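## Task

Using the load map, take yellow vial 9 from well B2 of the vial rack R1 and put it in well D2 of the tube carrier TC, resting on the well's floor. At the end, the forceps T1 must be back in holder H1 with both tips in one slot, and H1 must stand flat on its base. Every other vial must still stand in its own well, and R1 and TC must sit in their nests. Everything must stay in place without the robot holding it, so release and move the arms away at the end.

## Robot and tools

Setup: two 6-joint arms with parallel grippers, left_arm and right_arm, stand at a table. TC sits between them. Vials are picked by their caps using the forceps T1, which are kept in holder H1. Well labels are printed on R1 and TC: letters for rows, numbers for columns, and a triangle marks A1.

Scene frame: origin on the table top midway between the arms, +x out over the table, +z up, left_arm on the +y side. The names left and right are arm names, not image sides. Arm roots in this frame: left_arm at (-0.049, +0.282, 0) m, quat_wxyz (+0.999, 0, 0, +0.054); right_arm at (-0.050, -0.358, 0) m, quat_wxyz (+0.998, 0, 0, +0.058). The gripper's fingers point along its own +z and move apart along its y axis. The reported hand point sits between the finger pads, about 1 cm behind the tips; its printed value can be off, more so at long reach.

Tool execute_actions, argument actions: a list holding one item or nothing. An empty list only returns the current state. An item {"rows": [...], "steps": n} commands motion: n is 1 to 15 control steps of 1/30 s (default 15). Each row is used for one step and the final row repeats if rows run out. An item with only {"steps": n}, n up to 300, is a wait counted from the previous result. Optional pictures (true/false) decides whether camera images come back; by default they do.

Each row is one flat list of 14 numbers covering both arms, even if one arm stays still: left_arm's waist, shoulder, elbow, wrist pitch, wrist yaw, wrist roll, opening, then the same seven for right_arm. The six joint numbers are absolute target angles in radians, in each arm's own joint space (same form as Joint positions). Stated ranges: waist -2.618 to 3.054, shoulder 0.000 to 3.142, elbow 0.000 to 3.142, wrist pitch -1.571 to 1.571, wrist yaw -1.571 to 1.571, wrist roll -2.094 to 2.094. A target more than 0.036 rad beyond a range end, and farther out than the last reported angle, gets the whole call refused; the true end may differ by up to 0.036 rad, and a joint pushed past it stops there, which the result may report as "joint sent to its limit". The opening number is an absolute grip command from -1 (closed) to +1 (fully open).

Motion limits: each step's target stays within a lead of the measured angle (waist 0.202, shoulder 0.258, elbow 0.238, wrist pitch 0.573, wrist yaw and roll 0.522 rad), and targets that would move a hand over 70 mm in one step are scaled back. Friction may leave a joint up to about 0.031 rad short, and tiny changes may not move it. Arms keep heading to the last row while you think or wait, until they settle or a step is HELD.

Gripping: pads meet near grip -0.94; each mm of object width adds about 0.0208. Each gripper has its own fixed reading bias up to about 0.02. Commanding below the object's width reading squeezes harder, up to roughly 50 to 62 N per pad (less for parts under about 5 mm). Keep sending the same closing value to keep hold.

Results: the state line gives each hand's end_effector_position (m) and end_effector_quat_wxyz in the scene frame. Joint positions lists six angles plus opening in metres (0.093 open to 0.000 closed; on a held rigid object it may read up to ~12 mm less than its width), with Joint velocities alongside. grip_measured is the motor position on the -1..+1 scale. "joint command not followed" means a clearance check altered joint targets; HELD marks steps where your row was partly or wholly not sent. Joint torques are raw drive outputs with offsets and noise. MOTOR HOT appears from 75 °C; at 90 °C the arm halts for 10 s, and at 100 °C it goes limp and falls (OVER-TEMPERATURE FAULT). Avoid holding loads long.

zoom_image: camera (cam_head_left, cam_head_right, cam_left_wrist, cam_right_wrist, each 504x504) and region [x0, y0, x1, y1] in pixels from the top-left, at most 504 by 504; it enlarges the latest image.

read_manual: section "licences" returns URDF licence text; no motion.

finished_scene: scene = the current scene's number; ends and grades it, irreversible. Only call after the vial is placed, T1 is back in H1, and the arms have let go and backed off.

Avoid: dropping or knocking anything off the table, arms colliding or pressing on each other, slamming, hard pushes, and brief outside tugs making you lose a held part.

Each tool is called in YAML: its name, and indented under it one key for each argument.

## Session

execute_actions:
  actions: []

Scene clock: 0.00 s of 12600.00 s.
left_arm: end_effector_position=(+0.2171, +0.2122, +0.2589) grip_measured=+1.000 end_effector_quat_wxyz=(+0.685, -0.023, +0.672, -0.281) | right_arm: end_effector_position=(+0.4633, -0.4466, +0.1964) grip_measured=+0.991 end_effector_quat_wxyz=(-0.045, +0.761, +0.517, +0.390)
Joint positions: left_arm=[-0.216  0.459  0.239  0.318  0.246 -0.448  0.093] | right_arm=[-0.496  2.195  2.161 -1.089 -0.695  1.733  0.093]
Joint velocities: left_arm=[ 0.002  0.012 -0.002  0.051 -0.066 -0.051  0.   ] | right_arm=[-0.002  0.007  0.007 -0.051 -0.022 -0.037  0.   ]
Joint torques (N m, as the arm reports them, + toward a larger angle): no reading
Motor temperatures (°C, as the motors report them): left_arm=[23 33 28 25 23 24] | right_arm=[23 27 26 23 22 24]

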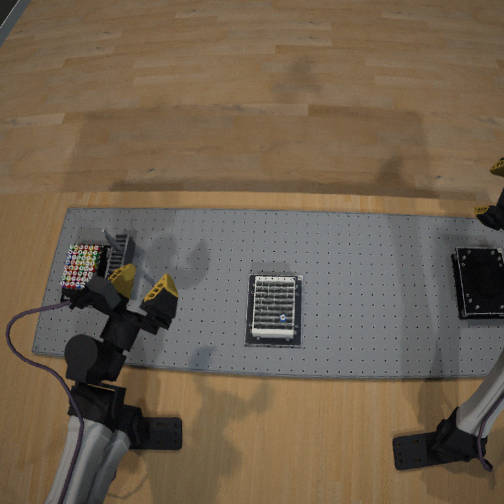

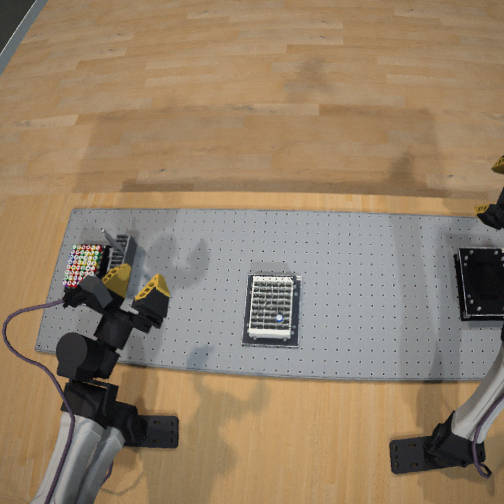

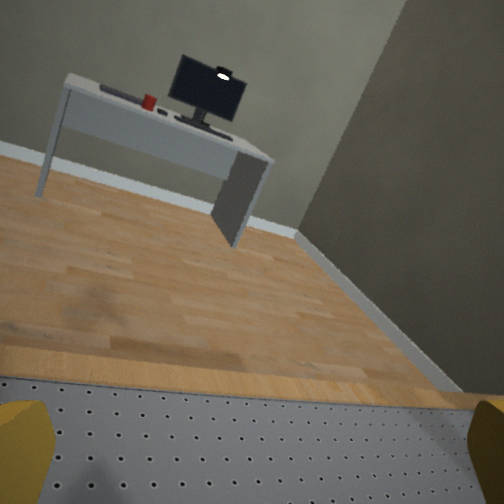

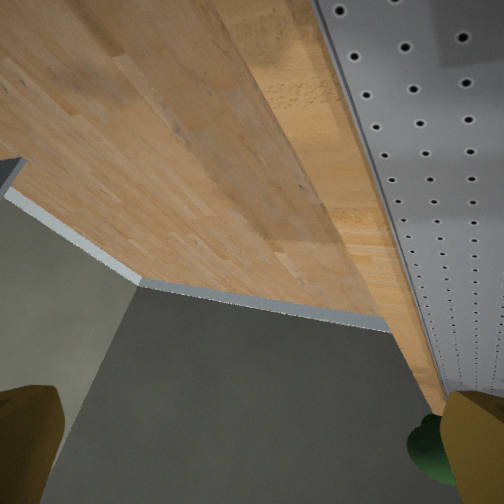

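execute_actions:
  actions:
    - {"rows": [[0.0,1.2,1.3,-0.8,0,0.1,1, -0.496,2.195,2.161,-1.089,-0.695,1.733,1]], "steps": 15}
  pictures: false

execute_actions:
  actions:
    - {"rows": [[0.09,1.6,1.7,-1.55,0,0.2,1, -0.496,2.195,2.161,-1.089,-0.695,1.733,1]], "steps": 15}
  pictures: false

execute_actions:
  actions:
    - {"rows": [[0.09,1.91,1.81,-1.44,0,0.2,1, -0.496,2.195,2.161,-1.089,-0.695,1.733,1]], "steps": 15}
  pictures: false

execute_actions:
  actions:
    - {"steps": 30}

Scene clock: 4.40 s of 12600.00 s.
left_arm: end_effector_position=(+0.3127, +0.3163, +0.2948) grip_measured=+1.000 end_effector_quat_wxyz=(+0.451, -0.010, +0.892, +0.032) | right_arm: end_effector_position=(+0.4633, -0.4466, +0.1964) grip_measured=+0.991 end_effector_quat_wxyz=(-0.045, +0.761, +0.517, +0.390)
Joint positions: left_arm=[-0.007  1.212  1.283 -0.704  0.015  0.071  0.093] | right_arm=[-0.496  2.195  2.161 -1.089 -0.695  1.733  0.093]
Joint velocities: left_arm=[-0.012 -0.437  0.584 -0.125 -0.066  0.066  0.   ] | right_arm=[-0.012 -0.022  0.002 -0.007  0.007 -0.037  0.001]
Joint torques (N m, as the arm reports them, + toward a larger angle): left_arm=[ 0.08 -3.5   6.89  0.97 -0.04  0.09] | right_arm=[ -0.1  -11.66   6.8    1.04  -0.35  -0.05]
Motor temperatures (°C, as the motors report them): left_arm=[23 32 29 26 23 24] | right_arm=[23 29 27 24 22 24]
Steps of this call (steps 1 to 90: nothing new was sent; then 0.90 s passed at rest; steps 91 to 105: all 15 steps of this action). Readings (joint positions):
91: left_arm=[-0.187 0.487 0.278 0.241 0.233 -0.374] | right_arm=[-0.496 2.195 2.161 -1.089 -0.695 1.733]
92: left_arm=[-0.126 0.561 0.351 0.137 0.197 -0.289] | right_arm=[-0.496 2.195 2.161 -1.089 -0.695 1.733]
94: left_arm=[-0.035 0.743 0.523 -0.077 0.120 -0.152] | right_arm=[-0.496 2.195 2.161 -1.089 -0.695 1.733]
98: left_arm=[-0.007 1.105 0.876 -0.471 0.046 -0.008] | right_arm=[-0.496 2.195 2.161 -1.089 -0.695 1.733]
105: the state above

Scene clock: 4.90 s of 12600.00 s.
left_arm: end_effector_position=(+0.2525, +0.3402, +0.2153) grip_measured=+1.000 end_effector_quat_wxyz=(+0.071, -0.002, +0.997, +0.011) | right_arm: end_effector_position=(+0.4633, -0.4466, +0.1964) grip_measured=+0.991 end_effector_quat_wxyz=(-0.045, +0.761, +0.517, +0.390)
Joint positions: left_arm=[ 0.085  1.617  1.691 -1.501  0.005  0.188  0.093] | right_arm=[-0.496  2.195  2.161 -1.089 -0.695  1.733  0.093]
Joint velocities: left_arm=[ 0.012 -0.105 -0.007 -0.315  0.007  0.007  0.   ] | right_arm=[-0.002  0.002 -0.007 -0.022  0.007 -0.022  0.001]
Joint torques (N m, as the arm reports them, + toward a larger angle): left_arm=[-0.12 -8.61  8.2   0.58  0.03  0.05] | right_arm=[ -0.16 -11.81   6.9    1.    -0.34  -0.05]
Motor temperatures (°C, as the motors report them): left_arm=[23 32 29 26 23 24] | right_arm=[23 29 27 24 22 24]
Steps of this call (steps 1 to 15: all 15 steps of this action). Readings (joint positions):
1: left_arm=[0.006 1.235 1.353 -0.798 0.020 0.092] | right_arm=[-0.496 2.195 2.161 -1.089 -0.695 1.733]
2: left_arm=[0.032 1.292 1.455 -0.913 0.019 0.113] | right_arm=[-0.496 2.195 2.161 -1.089 -0.695 1.733]
4: left_arm=[0.073 1.438 1.634 -1.097 0.011 0.141] | right_arm=[-0.496 2.195 2.161 -1.089 -0.695 1.733]
8: left_arm=[0.085 1.610 1.691 -1.334 0.005 0.171] | right_arm=[-0.496 2.195 2.161 -1.089 -0.695 1.733]
15: the state above

Scene clock: 5.40 s of 12600.00 s.
left_arm: end_effector_position=(+0.3081, +0.3510, +0.1480) grip_measured=+1.000 end_effector_quat_wxyz=(+0.002, -0.001, +1.000, -0.002) | right_arm: end_effector_position=(+0.4633, -0.4466, +0.1964) grip_measured=+0.991 end_effector_quat_wxyz=(-0.045, +0.761, +0.517, +0.390)
Joint positions: left_arm=[ 0.085  1.927  1.804 -1.445  0.005  0.192  0.093] | right_arm=[-0.496  2.195  2.161 -1.089 -0.695  1.733  0.093]
Joint velocities: left_arm=[-0.002 -0.125  0.002 -0.081 -0.007 -0.051  0.   ] | right_arm=[-0.002 -0.007  0.007 -0.007 -0.022 -0.051  0.001]
Joint torques (N m, as the arm reports them, + toward a larger angle): left_arm=[ -0.17 -11.97   7.8    0.38  -0.02   0.12] | right_arm=[ -0.14 -11.71   7.06   0.99  -0.38  -0.02]
Motor temperatures (°C, as the motors report them): left_arm=[23 33 29 26 23 24] | right_arm=[23 30 27 24 22 24]
Steps of this call (steps 1 to 15: all 15 steps of this action). Readings (joint positions):
1: left_arm=[0.085 1.640 1.716 -1.522 0.005 0.189] | right_arm=[-0.496 2.195 2.161 -1.089 -0.695 1.733]
2: left_arm=[0.085 1.684 1.757 -1.525 0.005 0.189] | right_arm=[-0.496 2.195 2.161 -1.089 -0.695 1.733]
4: left_arm=[0.085 1.791 1.801 -1.489 0.005 0.190] | right_arm=[-0.496 2.195 2.161 -1.089 -0.695 1.733]
8: left_arm=[0.085 1.944 1.804 -1.448 0.005 0.191] | right_arm=[-0.496 2.195 2.161 -1.089 -0.695 1.733]
15: the state above

Scene clock: 6.40 s of 12600.00 s.
left_arm: end_effector_position=(+0.3080, +0.3510, +0.1495) grip_measured=+1.000 end_effector_quat_wxyz=(+0.004, -0.001, +1.000, -0.002) | right_arm: end_effector_position=(+0.4633, -0.4466, +0.1964) grip_measured=+0.991 end_effector_quat_wxyz=(-0.045, +0.761, +0.517, +0.390)
Joint positions: left_arm=[ 0.085  1.923  1.804 -1.445  0.005  0.192  0.093] | right_arm=[-0.496  2.195  2.161 -1.089 -0.695  1.733  0.093]
Joint velocities: left_arm=[ 0.012  0.007 -0.007 -0.081 -0.007 -0.022  0.   ] | right_arm=[-0.002  0.007  0.017  0.066  0.007  0.007 -0.001]
Joint torques (N m, as the arm reports them, + toward a larger angle): left_arm=[  0.01 -12.08   7.96   0.35  -0.03   0.09] | right_arm=[ -0.07 -11.81   7.     1.02  -0.38  -0.04]
Motor temperatures (°C, as the motors report them): left_arm=[23 33 29 26 23 24] | right_arm=[23 30 27 24 22 24]
Steps of this call (steps 1 to 15: the robot went on to your last target; steps 16 to 30: nothing new was sent). Readings (joint positions):
1: left_arm=[0.085 1.924 1.804 -1.445 0.005 0.192] | right_arm=[-0.496 2.195 2.161 -1.089 -0.695 1.733]
2: left_arm=[0.085 1.923 1.804 -1.445 0.005 0.192] | right_arm=[-0.496 2.195 2.161 -1.089 -0.695 1.733]
4: left_arm=[0.085 1.923 1.804 -1.445 0.005 0.192] | right_arm=[-0.496 2.195 2.161 -1.089 -0.695 1.733]
8: left_arm=[0.085 1.923 1.804 -1.445 0.005 0.192] | right_arm=[-0.496 2.195 2.161 -1.089 -0.695 1.733]
30: the state above
All arms were judged still, so your last target was given up. Only a new action makes them travel on or press farther. Fingers that are still opening or closing keep moving.

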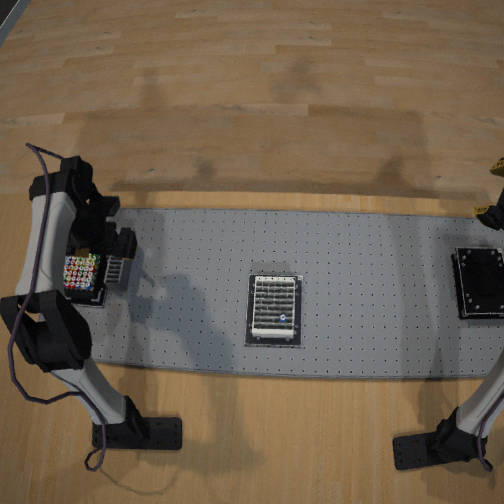

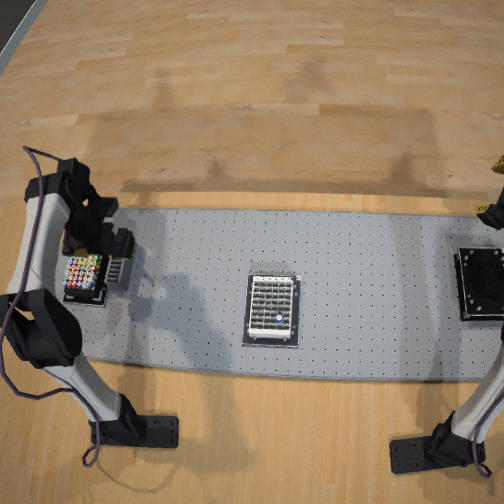

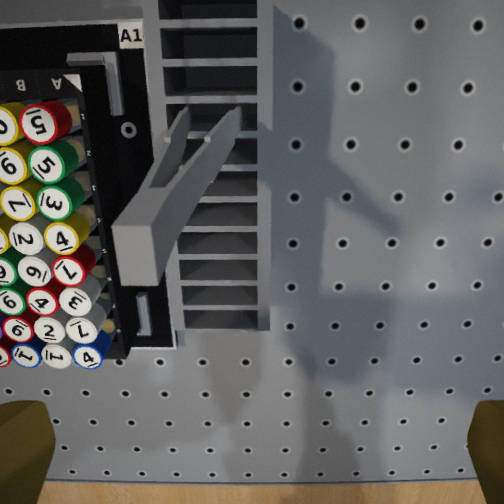

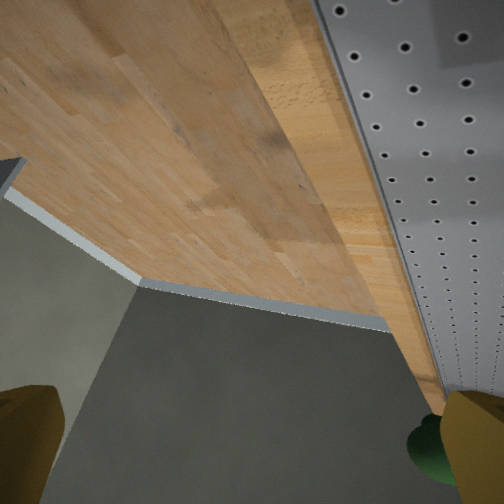

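execute_actions:
  actions:
    - {"rows": [[0.1,2.17,2.165,-1.55,0,0.205,1, -0.496,2.195,2.161,-1.089,-0.695,1.733,1]], "steps": 15}
  pictures: false

execute_actions:
  actions:
    - {"steps": 20}

Scene clock: 11.00 s of 12600.00 s.
left_arm: end_effector_position=(+0.3625, +0.3641, +0.1368) grip_measured=+1.000 end_effector_quat_wxyz=(-0.000, -0.001, +1.000, -0.003) | right_arm: end_effector_position=(+0.4633, -0.4466, +0.1964) grip_measured=+0.991 end_effector_quat_wxyz=(-0.045, +0.761, +0.517, +0.390)
Joint positions: left_arm=[ 0.09   2.185  2.145 -1.531  0.005  0.197  0.093] | right_arm=[-0.496  2.195  2.161 -1.089 -0.695  1.733  0.093]
Joint velocities: left_arm=[ 0.002 -0.002 -0.012 -0.11  -0.007  0.022  0.   ] | right_arm=[-0.002 -0.012 -0.007  0.007 -0.007 -0.022 -0.   ]
Joint torques (N m, as the arm reports them, + toward a larger angle): left_arm=[  0.09 -14.89   9.06   0.17   0.     0.09] | right_arm=[ -0.09 -11.65   6.74   1.01  -0.37  -0.01]
Motor temperatures (°C, as the motors report them): left_arm=[23 34 29 26 23 24] | right_arm=[23 32 28 24 22 24]
Steps of this call (steps 1 to 90: nothing new was sent; then 1.10 s passed at rest; steps 91 to 105: all 15 steps of this action). Readings (joint positions):
91: left_arm=[0.085 1.959 1.858 -1.491 0.005 0.193] | right_arm=[-0.496 2.195 2.161 -1.089 -0.695 1.733]
92: left_arm=[0.086 2.019 1.950 -1.525 0.005 0.194] | right_arm=[-0.496 2.195 2.161 -1.089 -0.695 1.733]
94: left_arm=[0.088 2.124 2.092 -1.515 0.005 0.195] | right_arm=[-0.496 2.195 2.161 -1.089 -0.695 1.733]
98: left_arm=[0.090 2.185 2.133 -1.512 0.005 0.196] | right_arm=[-0.496 2.195 2.161 -1.089 -0.695 1.733]
105: the state above

Scene clock: 11.67 s of 12600.00 s.
left_arm: end_effector_position=(+0.3615, +0.3639, +0.1368) grip_measured=+1.000 end_effector_quat_wxyz=(-0.002, -0.001, +1.000, -0.003) | right_arm: end_effector_position=(+0.4633, -0.4466, +0.1964) grip_measured=+0.991 end_effector_quat_wxyz=(-0.045, +0.761, +0.517, +0.390)
Joint positions: left_arm=[ 0.09   2.185  2.145 -1.536  0.005  0.197  0.093] | right_arm=[-0.496  2.195  2.161 -1.089 -0.695  1.733  0.093]
Joint velocities: left_arm=[-0.002 -0.002  0.002  0.007  0.007 -0.037  0.   ] | right_arm=[-0.007  0.007 -0.017  0.007 -0.007 -0.007  0.001]
Joint torques (N m, as the arm reports them, + toward a larger angle): left_arm=[  0.22 -14.9    8.99   0.19  -0.01   0.1 ] | right_arm=[ -0.02 -11.61   6.73   0.99  -0.33  -0.05]
Motor temperatures (°C, as the motors report them): left_arm=[23 35 29 26 23 24] | right_arm=[23 32 28 24 22 24]
Steps of this call (steps 1 to 15: the robot went on to your last target; steps 16 to 20: nothing new was sent). Readings (joint positions):
1: left_arm=[0.090 2.185 2.145 -1.532 0.005 0.197] | right_arm=[-0.496 2.195 2.161 -1.089 -0.695 1.733]
2: left_arm=[0.090 2.185 2.145 -1.533 0.005 0.197] | right_arm=[-0.496 2.195 2.161 -1.089 -0.695 1.733]
4: left_arm=[0.090 2.185 2.145 -1.534 0.005 0.197] | right_arm=[-0.496 2.195 2.161 -1.089 -0.695 1.733]
8: left_arm=[0.090 2.185 2.145 -1.535 0.005 0.197] | right_arm=[-0.496 2.195 2.161 -1.089 -0.695 1.733]
20: the state above
All arms were judged still, so your last target was given up. Only a new action makes them travel on or press farther. Fingers that are still opening or closing keep moving.

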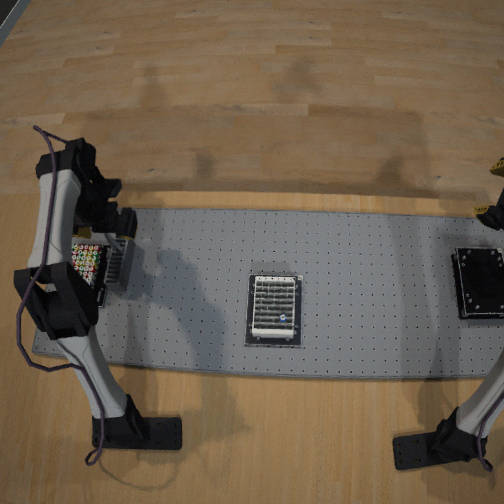

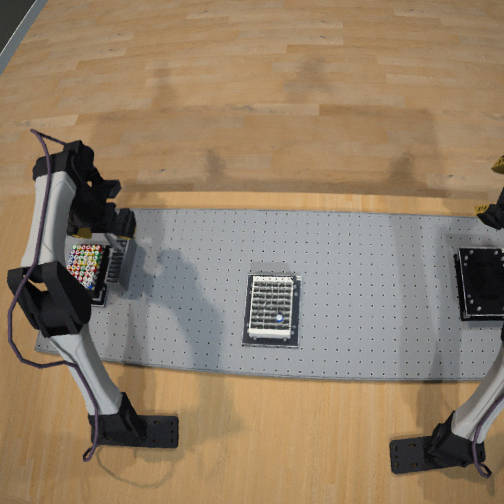

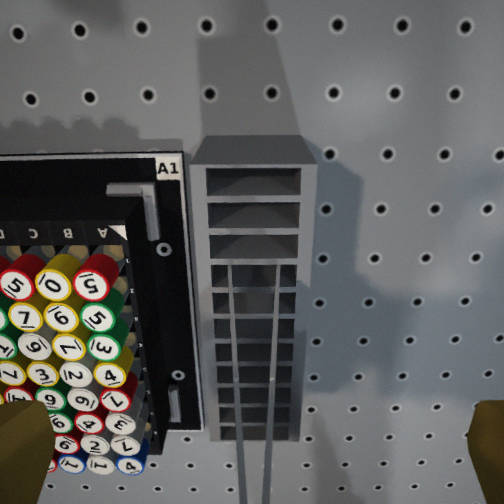

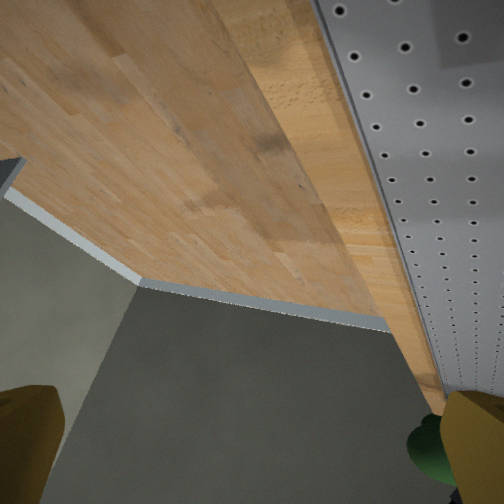

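execute_actions:
  actions:
    - {"rows": [[0.1,2.145,1.925,-1.34,0,0.205,0, -0.496,2.195,2.161,-1.089,-0.695,1.733,1]], "steps": 15}
  pictures: false

execute_actions:
  actions:
    - {"rows": [[0.1,2.145,1.925,-1.34,0,0.205,-0.76, -0.496,2.195,2.161,-1.089,-0.695,1.733,1]], "steps": 15}
  pictures: false

execute_actions:
  actions:
    - {"rows": [[0.1,2.155,2.0,-1.42,0,0.205,-0.76, -0.496,2.195,2.161,-1.089,-0.695,1.733,1]], "steps": 12}
  pictures: false

execute_actions:
  actions:
    - {"rows": [[0.1,2.165,2.08,-1.49,0,0.205,-0.76, -0.496,2.195,2.161,-1.089,-0.695,1.733,1]], "steps": 12}
  pictures: false

execute_actions:
  actions:
    - {"rows": [[0.1,2.17,2.165,-1.555,0,0.205,-0.76, -0.496,2.195,2.161,-1.089,-0.695,1.733,1]], "steps": 12}
  pictures: false

execute_actions:
  actions:
    - {"rows": [[0.1,2.12,2.2,-1.555,0,0.205,-0.76, -0.496,2.195,2.161,-1.089,-0.695,1.733,1]], "steps": 15}

Scene clock: 17.53 s of 12600.00 s.
left_arm: end_effector_position=(+0.3577, +0.3632, +0.0942) grip_measured=+0.001 end_effector_quat_wxyz=(-0.008, -0.001, +1.000, -0.004) | right_arm: end_effector_position=(+0.4633, -0.4466, +0.1964) grip_measured=+0.991 end_effector_quat_wxyz=(-0.045, +0.761, +0.517, +0.390)
Joint positions: left_arm=[ 0.09   2.158  1.93  -1.361  0.005  0.197  0.045] | right_arm=[-0.496  2.195  2.161 -1.089 -0.695  1.733  0.093]
Joint velocities: left_arm=[-0.002 -0.017  0.017  0.095 -0.007 -0.022 -0.001] | right_arm=[-0.002  0.002  0.017 -0.022 -0.022 -0.037  0.001]
Joint torques (N m, as the arm reports them, + toward a larger angle): left_arm=[  0.16 -14.58   6.94   0.44  -0.04   0.09] | right_arm=[  0.02 -11.87   6.98   1.05  -0.36  -0.06]
Motor temperatures (°C, as the motors report them): left_arm=[23 37 30 26 23 24] | right_arm=[23 34 29 24 22 24]
Steps of this call (steps 1 to 90: nothing new was sent; then 2.37 s passed at rest; steps 91 to 105: all 15 steps of this action). Readings (joint positions):
91: left_arm=[0.090 2.170 2.100 -1.496 0.005 0.197] | right_arm=[-0.496 2.195 2.161 -1.089 -0.695 1.733]
92: left_arm=[0.090 2.150 2.039 -1.458 0.005 0.197] | right_arm=[-0.496 2.195 2.161 -1.089 -0.695 1.733]
94: left_arm=[0.090 2.144 1.967 -1.431 0.005 0.197] | right_arm=[-0.496 2.195 2.161 -1.089 -0.695 1.733]
98: left_arm=[0.090 2.158 1.930 -1.392 0.005 0.197] | right_arm=[-0.496 2.195 2.161 -1.089 -0.695 1.733]
105: the state above

Scene clock: 18.03 s of 12600.00 s.
left_arm: end_effector_position=(+0.3587, +0.3634, +0.0942) grip_measured=-0.758 end_effector_quat_wxyz=(-0.006, -0.001, +1.000, -0.004) | right_arm: end_effector_position=(+0.4633, -0.4466, +0.1964) grip_measured=+0.991 end_effector_quat_wxyz=(-0.045, +0.761, +0.517, +0.390)
Joint positions: left_arm=[ 0.09   2.158  1.93  -1.356  0.005  0.197  0.009] | right_arm=[-0.496  2.195  2.161 -1.089 -0.695  1.733  0.093]
Joint velocities: left_arm=[-0.027 -0.012 -0.007  0.022  0.022 -0.037  0.   ] | right_arm=[-0.007 -0.017 -0.002 -0.007  0.022 -0.066 -0.   ]
Joint torques (N m, as the arm reports them, + toward a larger angle): left_arm=[  0.05 -14.42   6.99   0.46  -0.01   0.05] | right_arm=[ -0.11 -11.77   7.03   1.    -0.35  -0.02]
Motor temperatures (°C, as the motors report them): left_arm=[23 37 30 26 23 24] | right_arm=[23 34 29 24 22 24]
Steps of this call (steps 1 to 15: all 15 steps of this action). Readings (joint positions):
1: left_arm=[0.090 2.158 1.930 -1.359 0.005 0.197] | right_arm=[-0.496 2.195 2.161 -1.089 -0.695 1.733]
2: left_arm=[0.090 2.158 1.930 -1.358 0.005 0.197] | right_arm=[-0.496 2.195 2.161 -1.089 -0.695 1.733]
4: left_arm=[0.090 2.158 1.930 -1.357 0.005 0.197] | right_arm=[-0.496 2.195 2.161 -1.089 -0.695 1.733]
8: left_arm=[0.090 2.158 1.930 -1.356 0.005 0.197] | right_arm=[-0.496 2.195 2.161 -1.089 -0.695 1.733]
15: the state above

Scene clock: 18.43 s of 12600.00 s.
left_arm: end_effector_position=(+0.3593, +0.3636, +0.1052) grip_measured=-0.758 end_effector_quat_wxyz=(-0.006, -0.001, +1.000, -0.004) | right_arm: end_effector_position=(+0.4633, -0.4466, +0.1964) grip_measured=+0.991 end_effector_quat_wxyz=(-0.045, +0.761, +0.517, +0.390)
Joint positions: left_arm=[ 0.09   2.162  1.981 -1.402  0.005  0.197  0.009] | right_arm=[-0.496  2.195  2.161 -1.089 -0.695  1.733  0.093]
Joint velocities: left_arm=[-0.017 -0.007 -0.002  0.022  0.051  0.007 -0.   ] | right_arm=[-0.007  0.002 -0.002 -0.051 -0.022 -0.022 -0.   ]
Joint torques (N m, as the arm reports them, + toward a larger angle): left_arm=[  0.23 -13.93   9.18   0.17  -0.02   0.08] | right_arm=[ -0.17 -11.63   6.65   1.    -0.35  -0.05]
Motor temperatures (°C, as the motors report them): left_arm=[23 37 30 25 23 24] | right_arm=[23 34 29 24 22 24]
Steps of this call (steps 1 to 12: all 12 steps of this action). Readings (joint positions):
1: left_arm=[0.090 2.159 1.939 -1.366 0.005 0.197] | right_arm=[-0.496 2.195 2.161 -1.089 -0.695 1.733]
2: left_arm=[0.090 2.162 1.952 -1.376 0.005 0.197] | right_arm=[-0.496 2.195 2.161 -1.089 -0.695 1.733]
4: left_arm=[0.090 2.162 1.972 -1.387 0.005 0.197] | right_arm=[-0.496 2.195 2.161 -1.089 -0.695 1.733]
8: left_arm=[0.090 2.162 1.981 -1.396 0.005 0.197] | right_arm=[-0.496 2.195 2.161 -1.089 -0.695 1.733]
12: the state above

Scene clock: 18.83 s of 12600.00 s.
left_arm: end_effector_position=(+0.3607, +0.3638, +0.1220) grip_measured=-0.758 end_effector_quat_wxyz=(-0.003, -0.001, +1.000, -0.003) | right_arm: end_effector_position=(+0.4633, -0.4466, +0.1964) grip_measured=+0.991 end_effector_quat_wxyz=(-0.045, +0.761, +0.517, +0.390)
Joint positions: left_arm=[ 0.09   2.172  2.063 -1.47   0.005  0.197  0.009] | right_arm=[-0.496  2.195  2.161 -1.089 -0.695  1.733  0.093]
Joint velocities: left_arm=[-0.022 -0.012  0.002 -0.037 -0.007  0.022  0.   ] | right_arm=[ 0.002  0.007  0.007  0.022  0.095  0.007 -0.   ]
Joint torques (N m, as the arm reports them, + toward a larger angle): left_arm=[  0.11 -14.01   9.     0.15  -0.02   0.07] | right_arm=[ -0.07 -11.99   6.89   1.03  -0.35  -0.03]
Motor temperatures (°C, as the motors report them): left_arm=[23 37 30 25 23 24] | right_arm=[23 34 29 24 22 24]
Steps of this call (steps 1 to 12: all 12 steps of this action). Readings (joint positions):
1: left_arm=[0.090 2.166 1.997 -1.418 0.005 0.197] | right_arm=[-0.496 2.195 2.161 -1.089 -0.695 1.733]
2: left_arm=[0.090 2.172 2.019 -1.433 0.005 0.197] | right_arm=[-0.496 2.195 2.161 -1.089 -0.695 1.733]
4: left_arm=[0.090 2.173 2.048 -1.446 0.005 0.197] | right_arm=[-0.496 2.195 2.161 -1.089 -0.695 1.733]
8: left_arm=[0.090 2.172 2.063 -1.461 0.005 0.197] | right_arm=[-0.496 2.195 2.161 -1.089 -0.695 1.733]
12: the state above

Scene clock: 19.23 s of 12600.00 s.
left_arm: end_effector_position=(+0.3620, +0.3641, +0.1406) grip_measured=-0.758 end_effector_quat_wxyz=(+0.003, -0.001, +1.000, -0.002) | right_arm: end_effector_position=(+0.4633, -0.4466, +0.1964) grip_measured=+0.991 end_effector_quat_wxyz=(-0.045, +0.761, +0.517, +0.390)
Joint positions: left_arm=[ 0.09   2.178  2.148 -1.536  0.005  0.197  0.009] | right_arm=[-0.496  2.195  2.161 -1.089 -0.695  1.733  0.093]
Joint velocities: left_arm=[ 0.002 -0.012 -0.002 -0.051 -0.037 -0.022  0.   ] | right_arm=[-0.012  0.002  0.002 -0.022 -0.007 -0.037 -0.001]
Joint torques (N m, as the arm reports them, + toward a larger angle): left_arm=[  0.15 -13.91   8.8    0.2    0.02   0.08] | right_arm=[ -0.11 -12.     6.86   0.99  -0.38  -0.01]
Motor temperatures (°C, as the motors report them): left_arm=[23 38 30 25 23 24] | right_arm=[23 34 29 24 22 24]
Steps of this call (steps 1 to 12: all 12 steps of this action). Readings (joint positions):
1: left_arm=[0.090 2.176 2.079 -1.486 0.005 0.197] | right_arm=[-0.496 2.195 2.161 -1.089 -0.695 1.733]
2: left_arm=[0.090 2.182 2.102 -1.500 0.005 0.197] | right_arm=[-0.496 2.195 2.161 -1.089 -0.695 1.733]
4: left_arm=[0.090 2.181 2.133 -1.512 0.005 0.197] | right_arm=[-0.496 2.195 2.161 -1.089 -0.695 1.733]
8: left_arm=[0.090 2.178 2.148 -1.526 0.005 0.197] | right_arm=[-0.496 2.195 2.161 -1.089 -0.695 1.733]
12: the state above

Scene clock: 19.73 s of 12600.00 s.
left_arm: end_effector_position=(+0.3649, +0.3647, +0.1695) grip_measured=-0.758 end_effector_quat_wxyz=(+0.042, -0.001, +0.999, +0.006) | right_arm: end_effector_position=(+0.4633, -0.4466, +0.1964) grip_measured=+0.991 end_effector_quat_wxyz=(-0.045, +0.761, +0.517, +0.390)
Joint positions: left_arm=[ 0.09   2.129  2.184 -1.541  0.005  0.197  0.009] | right_arm=[-0.496  2.195  2.161 -1.089 -0.695  1.733  0.093]
Joint velocities: left_arm=[ 0.002  0.012  0.002 -0.095 -0.051 -0.066  0.   ] | right_arm=[-0.002 -0.017 -0.002 -0.007 -0.066  0.022  0.   ]
Joint torques (N m, as the arm reports them, + toward a larger angle): left_arm=[  0.17 -13.83   8.56   0.33  -0.02   0.1 ] | right_arm=[ -0.25 -11.9    6.88   1.02  -0.38  -0.02]
Motor temperatures (°C, as the motors report them): left_arm=[23 38 30 25 23 24] | right_arm=[23 34 29 24 22 24]
Steps of this call (steps 1 to 15: all 15 steps of this action). Readings (joint positions):
1: left_arm=[0.090 2.177 2.152 -1.538 0.005 0.197] | right_arm=[-0.496 2.195 2.161 -1.089 -0.695 1.733]
2: left_arm=[0.090 2.174 2.158 -1.540 0.005 0.197] | right_arm=[-0.496 2.195 2.161 -1.089 -0.695 1.733]
4: left_arm=[0.090 2.161 2.169 -1.540 0.005 0.197] | right_arm=[-0.496 2.195 2.161 -1.089 -0.695 1.733]
8: left_arm=[0.090 2.132 2.182 -1.540 0.005 0.197] | right_arm=[-0.496 2.195 2.161 -1.089 -0.695 1.733]
15: the state above

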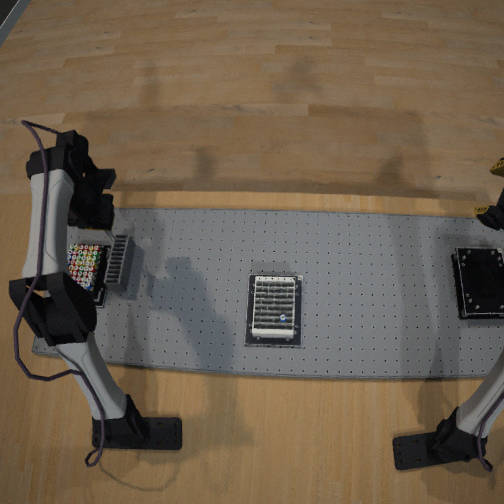

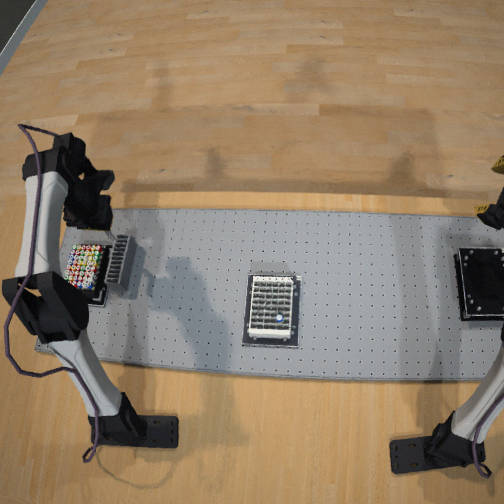

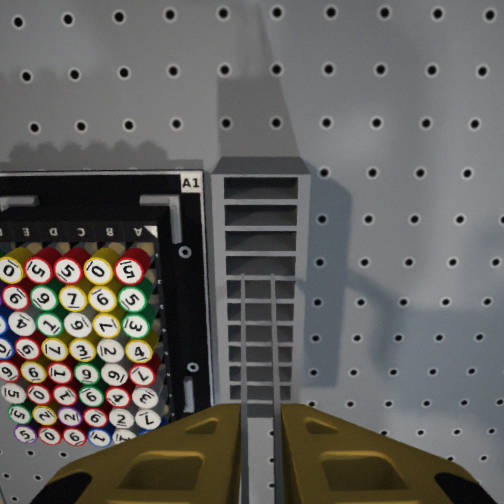

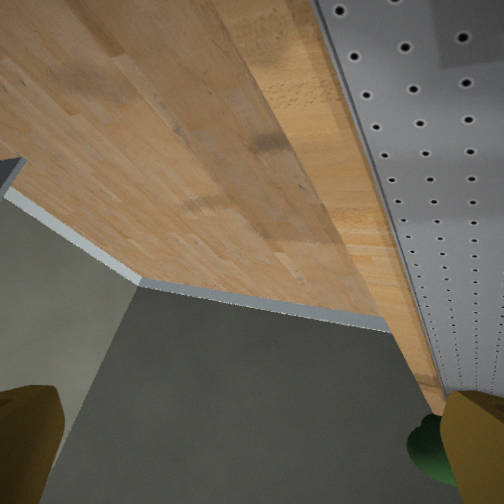

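execute_actions:
  actions:
    - {"rows": [[0.272,2.12,2.2,-1.555,0,0.38,-0.76, -0.496,2.195,2.161,-1.089,-0.695,1.733,1]], "steps": 15}
  pictures: false

execute_actions:
  actions:
    - {"rows": [[0.272,2.145,2.125,-1.485,0,0.38,-0.73, -0.496,2.195,2.161,-1.089,-0.695,1.733,1]], "steps": 15}
  pictures: false

execute_actions:
  actions:
    - {"steps": 10}

zoom_image:
  camera: "cam_left_wrist"
  region: [190, 210, 330, 350]

Scene clock: 24.53 s of 12600.00 s.
left_arm: end_effector_position=(+0.3416, +0.4417, +0.1695) grip_measured=-0.758 end_effector_quat_wxyz=(+0.039, -0.010, +0.999, +0.018) | right_arm: end_effector_position=(+0.4633, -0.4466, +0.1964) grip_measured=+0.991 end_effector_quat_wxyz=(-0.045, +0.761, +0.517, +0.390)
Joint positions: left_arm=[ 0.278  2.129  2.184 -1.542 -0.005  0.366  0.009] | right_arm=[-0.496  2.195  2.161 -1.089 -0.695  1.733  0.093]
Joint velocities: left_arm=[-0.032 -0.002  0.012 -0.051  0.051  0.022 -0.   ] | right_arm=[ 0.012 -0.012 -0.007  0.095 -0.095  0.066  0.001]
Joint torques (N m, as the arm reports them, + toward a larger angle): left_arm=[ -0.87 -13.73   8.82   0.33   0.07   0.05] | right_arm=[ -0.21 -11.69   7.19   1.02  -0.32  -0.04]
Motor temperatures (°C, as the motors report them): left_arm=[23 39 30 25 23 24] | right_arm=[23 36 29 25 22 24]
Steps of this call (steps 1 to 15: the robot went on to your last target; steps 16 to 90: nothing new was sent; then 1.30 s passed at rest; steps 91 to 105: all 15 steps of this action). Readings (joint positions):
91: left_arm=[0.105 2.129 2.184 -1.542 0.012 0.225] | right_arm=[-0.496 2.195 2.161 -1.089 -0.695 1.733]
92: left_arm=[0.134 2.129 2.184 -1.542 0.019 0.255] | right_arm=[-0.496 2.195 2.161 -1.089 -0.695 1.733]
94: left_arm=[0.216 2.129 2.184 -1.542 0.016 0.298] | right_arm=[-0.496 2.195 2.161 -1.089 -0.695 1.733]
98: left_arm=[0.301 2.129 2.184 -1.542 -0.005 0.340] | right_arm=[-0.496 2.195 2.161 -1.089 -0.695 1.733]
105: the state above

Scene clock: 25.03 s of 12600.00 s.
left_arm: end_effector_position=(+0.3435, +0.4424, +0.1503) grip_measured=-0.731 end_effector_quat_wxyz=(+0.026, -0.007, +1.000, +0.013) | right_arm: end_effector_position=(+0.4633, -0.4466, +0.1964) grip_measured=+0.991 end_effector_quat_wxyz=(-0.045, +0.761, +0.517, +0.390)
Joint positions: left_arm=[ 0.278  2.146  2.136 -1.501 -0.005  0.372  0.01 ] | right_arm=[-0.496  2.195  2.161 -1.089 -0.695  1.733  0.093]
Joint velocities: left_arm=[-0.012  0.002 -0.012  0.007  0.007  0.022 -0.001] | right_arm=[ 0.002 -0.002  0.007  0.007 -0.037 -0.037 -0.   ]
Joint torques (N m, as the arm reports them, + toward a larger angle): left_arm=[ -1.04 -13.31   6.48   0.58   0.08   0.11] | right_arm=[ -0.12 -11.7    6.83   1.04  -0.35  -0.04]
Motor temperatures (°C, as the motors report them): left_arm=[23 39 30 25 23 24] | right_arm=[23 36 29 25 22 24]
Steps of this call (steps 1 to 15: all 15 steps of this action). Readings (joint positions):
1: left_arm=[0.278 2.129 2.176 -1.535 -0.005 0.367] | right_arm=[-0.496 2.195 2.161 -1.089 -0.695 1.733]
2: left_arm=[0.278 2.128 2.166 -1.527 -0.005 0.368] | right_arm=[-0.496 2.195 2.161 -1.089 -0.695 1.733]
4: left_arm=[0.278 2.134 2.147 -1.517 -0.005 0.369] | right_arm=[-0.496 2.195 2.161 -1.089 -0.695 1.733]
8: left_arm=[0.278 2.146 2.136 -1.508 -0.005 0.371] | right_arm=[-0.496 2.195 2.161 -1.089 -0.695 1.733]
15: the state above

Scene clock: 25.37 s of 12600.00 s.
left_arm: end_effector_position=(+0.3437, +0.4425, +0.1503) grip_measured=-0.731 end_effector_quat_wxyz=(+0.027, -0.007, +1.000, +0.013) | right_arm: end_effector_position=(+0.4633, -0.4466, +0.1964) grip_measured=+0.991 end_effector_quat_wxyz=(-0.045, +0.761, +0.517, +0.390)
Joint positions: left_arm=[ 0.278  2.146  2.136 -1.5   -0.005  0.372  0.01 ] | right_arm=[-0.496  2.195  2.161 -1.089 -0.695  1.733  0.093]
Joint velocities: left_arm=[-0.002 -0.012 -0.012  0.051 -0.007 -0.007 -0.001] | right_arm=[ 0.002 -0.002  0.007 -0.007 -0.022  0.022  0.001]
Joint torques (N m, as the arm reports them, + toward a larger angle): left_arm=[ -0.86 -13.39   6.48   0.59   0.06   0.1 ] | right_arm=[ -0.06 -11.72   6.97   1.05  -0.35  -0.05]
Motor temperatures (°C, as the motors report them): left_arm=[23 39 30 25 23 24] | right_arm=[23 36 29 25 22 24]
Steps of this call (steps 1 to 10: the robot went on to your last target). Readings (joint positions):
1: left_arm=[0.278 2.146 2.136 -1.501 -0.005 0.372] | right_arm=[-0.496 2.195 2.161 -1.089 -0.695 1.733]
2: left_arm=[0.278 2.146 2.136 -1.501 -0.005 0.372] | right_arm=[-0.496 2.195 2.161 -1.089 -0.695 1.733]
4: left_arm=[0.278 2.146 2.136 -1.501 -0.005 0.372] | right_arm=[-0.496 2.195 2.161 -1.089 -0.695 1.733]
8: left_arm=[0.278 2.146 2.136 -1.500 -0.005 0.372] | right_arm=[-0.496 2.195 2.161 -1.089 -0.695 1.733]
10: the state above

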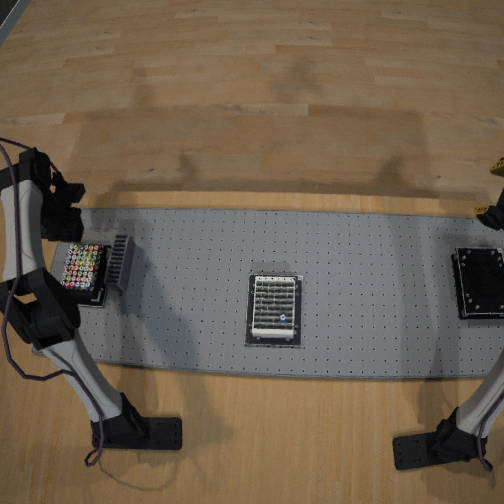

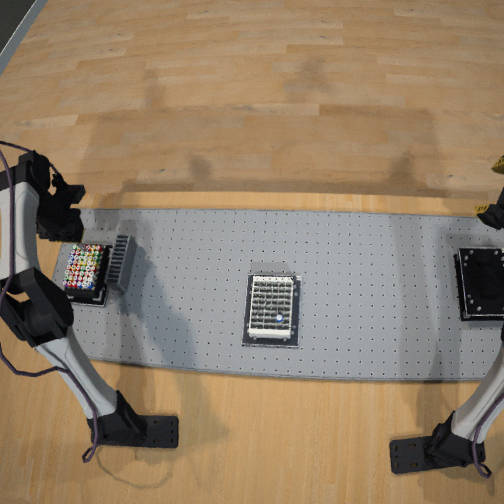

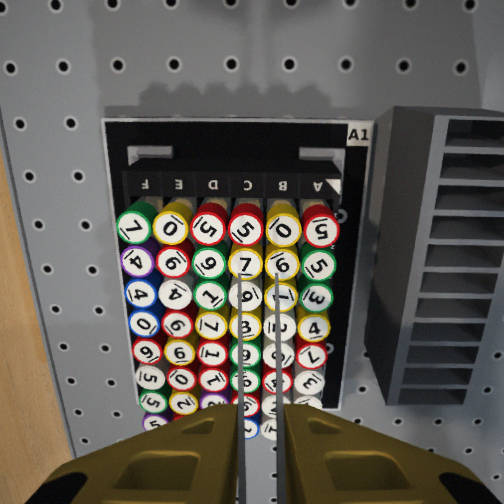

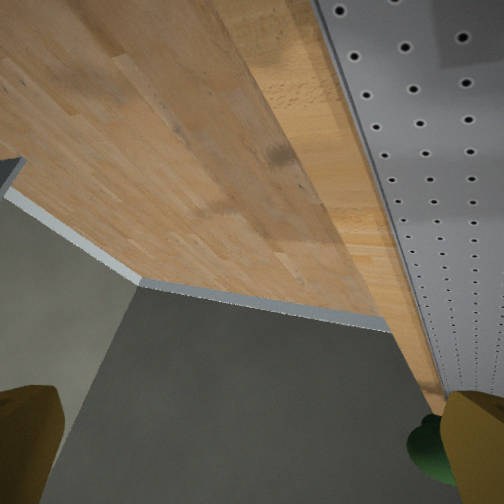

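Region (190, 210, 330, 350) of cam_left_wrist's 504x504 image, scaled by 3.600, with more detail than that image has.

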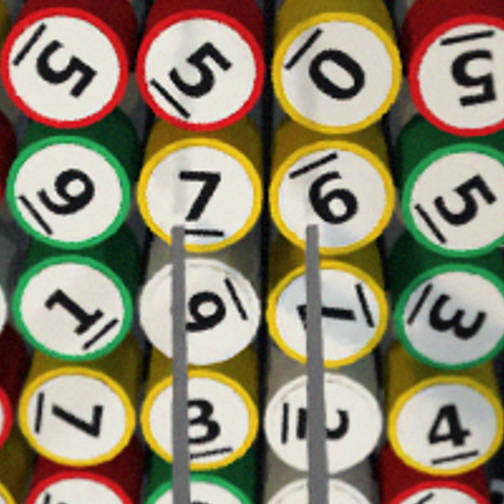

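execute_actions:
  actions:
    - {"rows": [[0.246,2.145,2.125,-1.485,0,0.355,-0.73, -0.496,2.195,2.161,-1.089,-0.695,1.733,1]], "steps": 15}

zoom_image:
  camera: "cam_left_wrist"
  region: [190, 210, 330, 350]

Scene clock: 28.00 s of 12600.00 s.
left_arm: end_effector_position=(+0.3478, +0.4324, +0.1503) grip_measured=-0.731 end_effector_quat_wxyz=(+0.027, +0.001, +1.000, +0.013) | right_arm: end_effector_position=(+0.4633, -0.4466, +0.1964) grip_measured=+0.991 end_effector_quat_wxyz=(-0.045, +0.761, +0.517, +0.390)
Joint positions: left_arm=[ 0.252  2.146  2.136 -1.5   -0.004  0.363  0.01 ] | right_arm=[-0.496  2.195  2.161 -1.089 -0.695  1.733  0.093]
Joint velocities: left_arm=[-0.002 -0.007  0.017  0.037  0.007  0.051  0.001] | right_arm=[ 0.002 -0.012 -0.017  0.022  0.007 -0.081 -0.001]
Joint torques (N m, as the arm reports them, + toward a larger angle): left_arm=[ -0.97 -13.42   6.42   0.6    0.11  -0.05] | right_arm=[  0.11 -11.83   7.     1.08  -0.33  -0.07]
Motor temperatures (°C, as the motors report them): left_arm=[23 40 30 25 23 24] | right_arm=[23 36 29 25 22 24]
Steps of this call (steps 1 to 15: the robot went on to your last target; steps 16 to 64: nothing new was sent; steps 65 to 79: all 15 steps of this action). Readings (joint positions):
65: left_arm=[0.276 2.146 2.136 -1.500 -0.005 0.371] | right_arm=[-0.496 2.195 2.161 -1.089 -0.695 1.733]
66: left_arm=[0.272 2.146 2.136 -1.500 -0.005 0.369] | right_arm=[-0.496 2.195 2.161 -1.089 -0.695 1.733]
68: left_arm=[0.262 2.146 2.136 -1.500 -0.005 0.367] | right_arm=[-0.496 2.195 2.161 -1.089 -0.695 1.733]
72: left_arm=[0.252 2.146 2.136 -1.500 -0.004 0.365] | right_arm=[-0.496 2.195 2.161 -1.089 -0.695 1.733]
79: the state above

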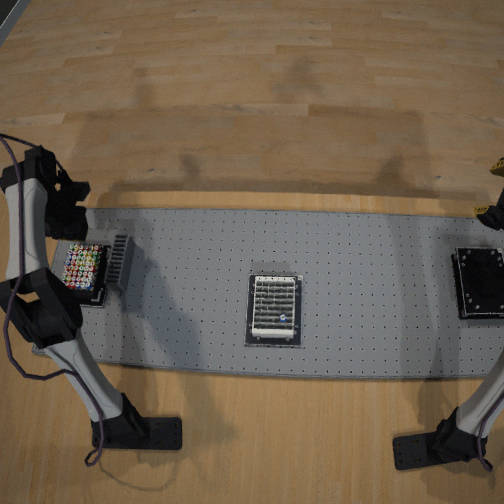

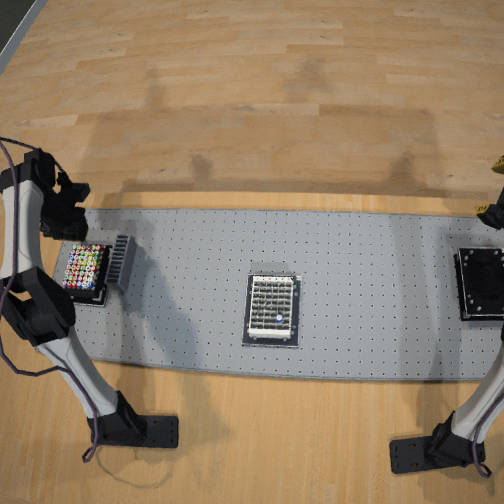

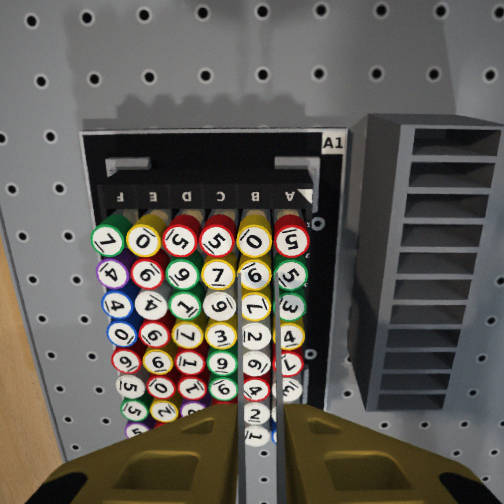

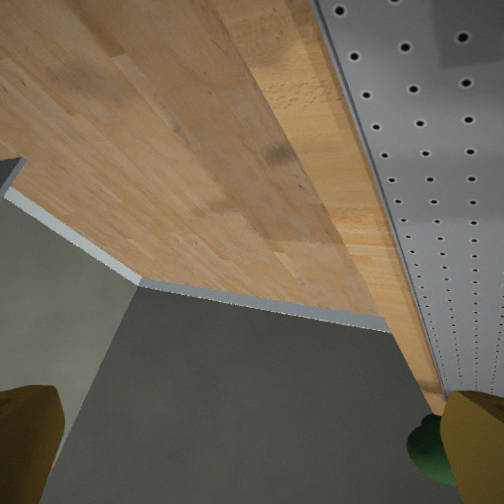

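Region (190, 210, 330, 350) of cam_left_wrist's 504x504 image, scaled by 3.600, with more detail than that image has.

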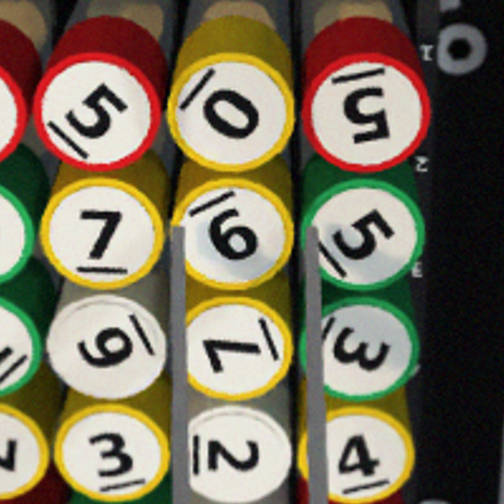

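execute_actions:
  actions:
    - {"rows": [[0.265,2.145,2.125,-1.485,0,0.355,-0.73, -0.496,2.195,2.161,-1.089,-0.695,1.733,1]], "steps": 12}

zoom_image:
  camera: "cam_left_wrist"
  region: [190, 210, 330, 350]

Scene clock: 31.17 s of 12600.00 s.
left_arm: end_effector_position=(+0.3478, +0.4324, +0.1503) grip_measured=-0.731 end_effector_quat_wxyz=(+0.027, +0.001, +1.000, +0.013) | right_arm: end_effector_position=(+0.4633, -0.4466, +0.1964) grip_measured=+0.991 end_effector_quat_wxyz=(-0.045, +0.761, +0.517, +0.390)
Joint positions: left_arm=[ 0.252  2.146  2.136 -1.5   -0.004  0.363  0.01 ] | right_arm=[-0.496  2.195  2.161 -1.089 -0.695  1.733  0.093]
Joint velocities: left_arm=[-0.017  0.002  0.012  0.007 -0.051 -0.081  0.001] | right_arm=[-0.007  0.002  0.002  0.051 -0.051 -0.022 -0.001]
Joint torques (N m, as the arm reports them, + toward a larger angle): left_arm=[  0.41 -13.32   6.36   0.58   0.09  -0.05] | right_arm=[ -0.19 -11.6    6.83   1.05  -0.34  -0.03]
Motor temperatures (°C, as the motors report them): left_arm=[23 41 30 25 23 24] | right_arm=[23 37 30 25 22 24]
Steps of this call (steps 1 to 15: the robot went on to your last target; steps 16 to 83: nothing new was sent; steps 84 to 95: all 12 steps of this action). Readings (joint positions):
84: left_arm=[0.252 2.146 2.136 -1.500 -0.004 0.363] | right_arm=[-0.496 2.195 2.161 -1.089 -0.695 1.733]
85: left_arm=[0.252 2.146 2.136 -1.500 -0.004 0.363] | right_arm=[-0.496 2.195 2.161 -1.089 -0.695 1.733]
87: left_arm=[0.252 2.146 2.136 -1.500 -0.004 0.363] | right_arm=[-0.496 2.195 2.161 -1.089 -0.695 1.733]
91: left_arm=[0.252 2.146 2.136 -1.500 -0.004 0.363] | right_arm=[-0.496 2.195 2.161 -1.089 -0.695 1.733]
95: the state above

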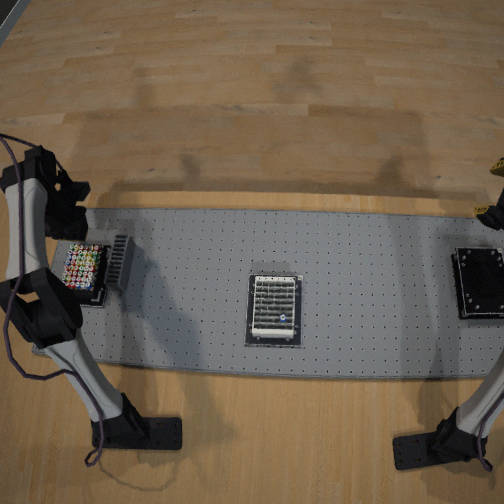

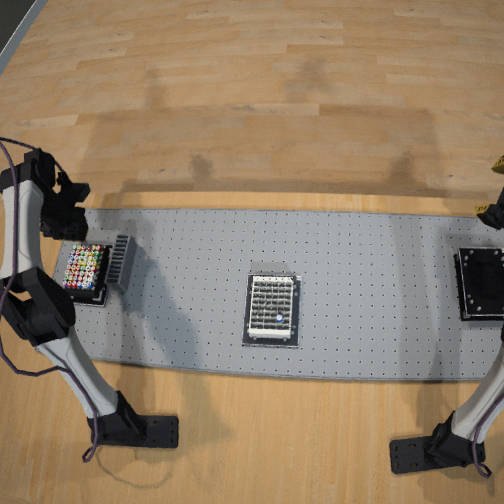

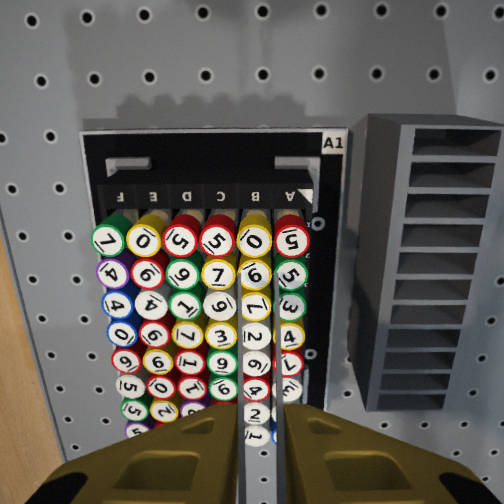

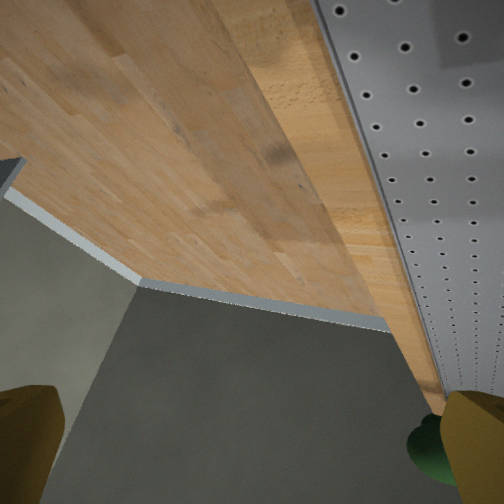

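Region (190, 210, 330, 350) of cam_left_wrist's 504x504 image, scaled by 3.600, with more detail than that image has.

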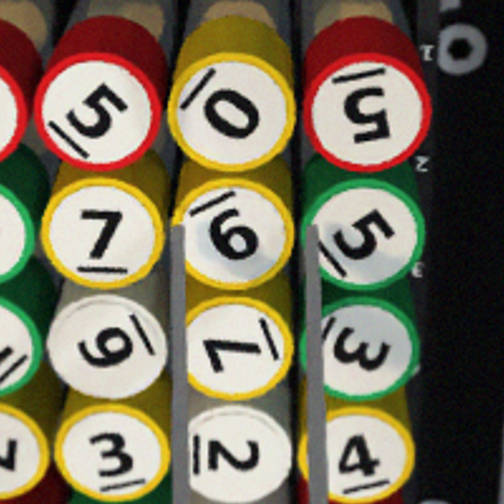

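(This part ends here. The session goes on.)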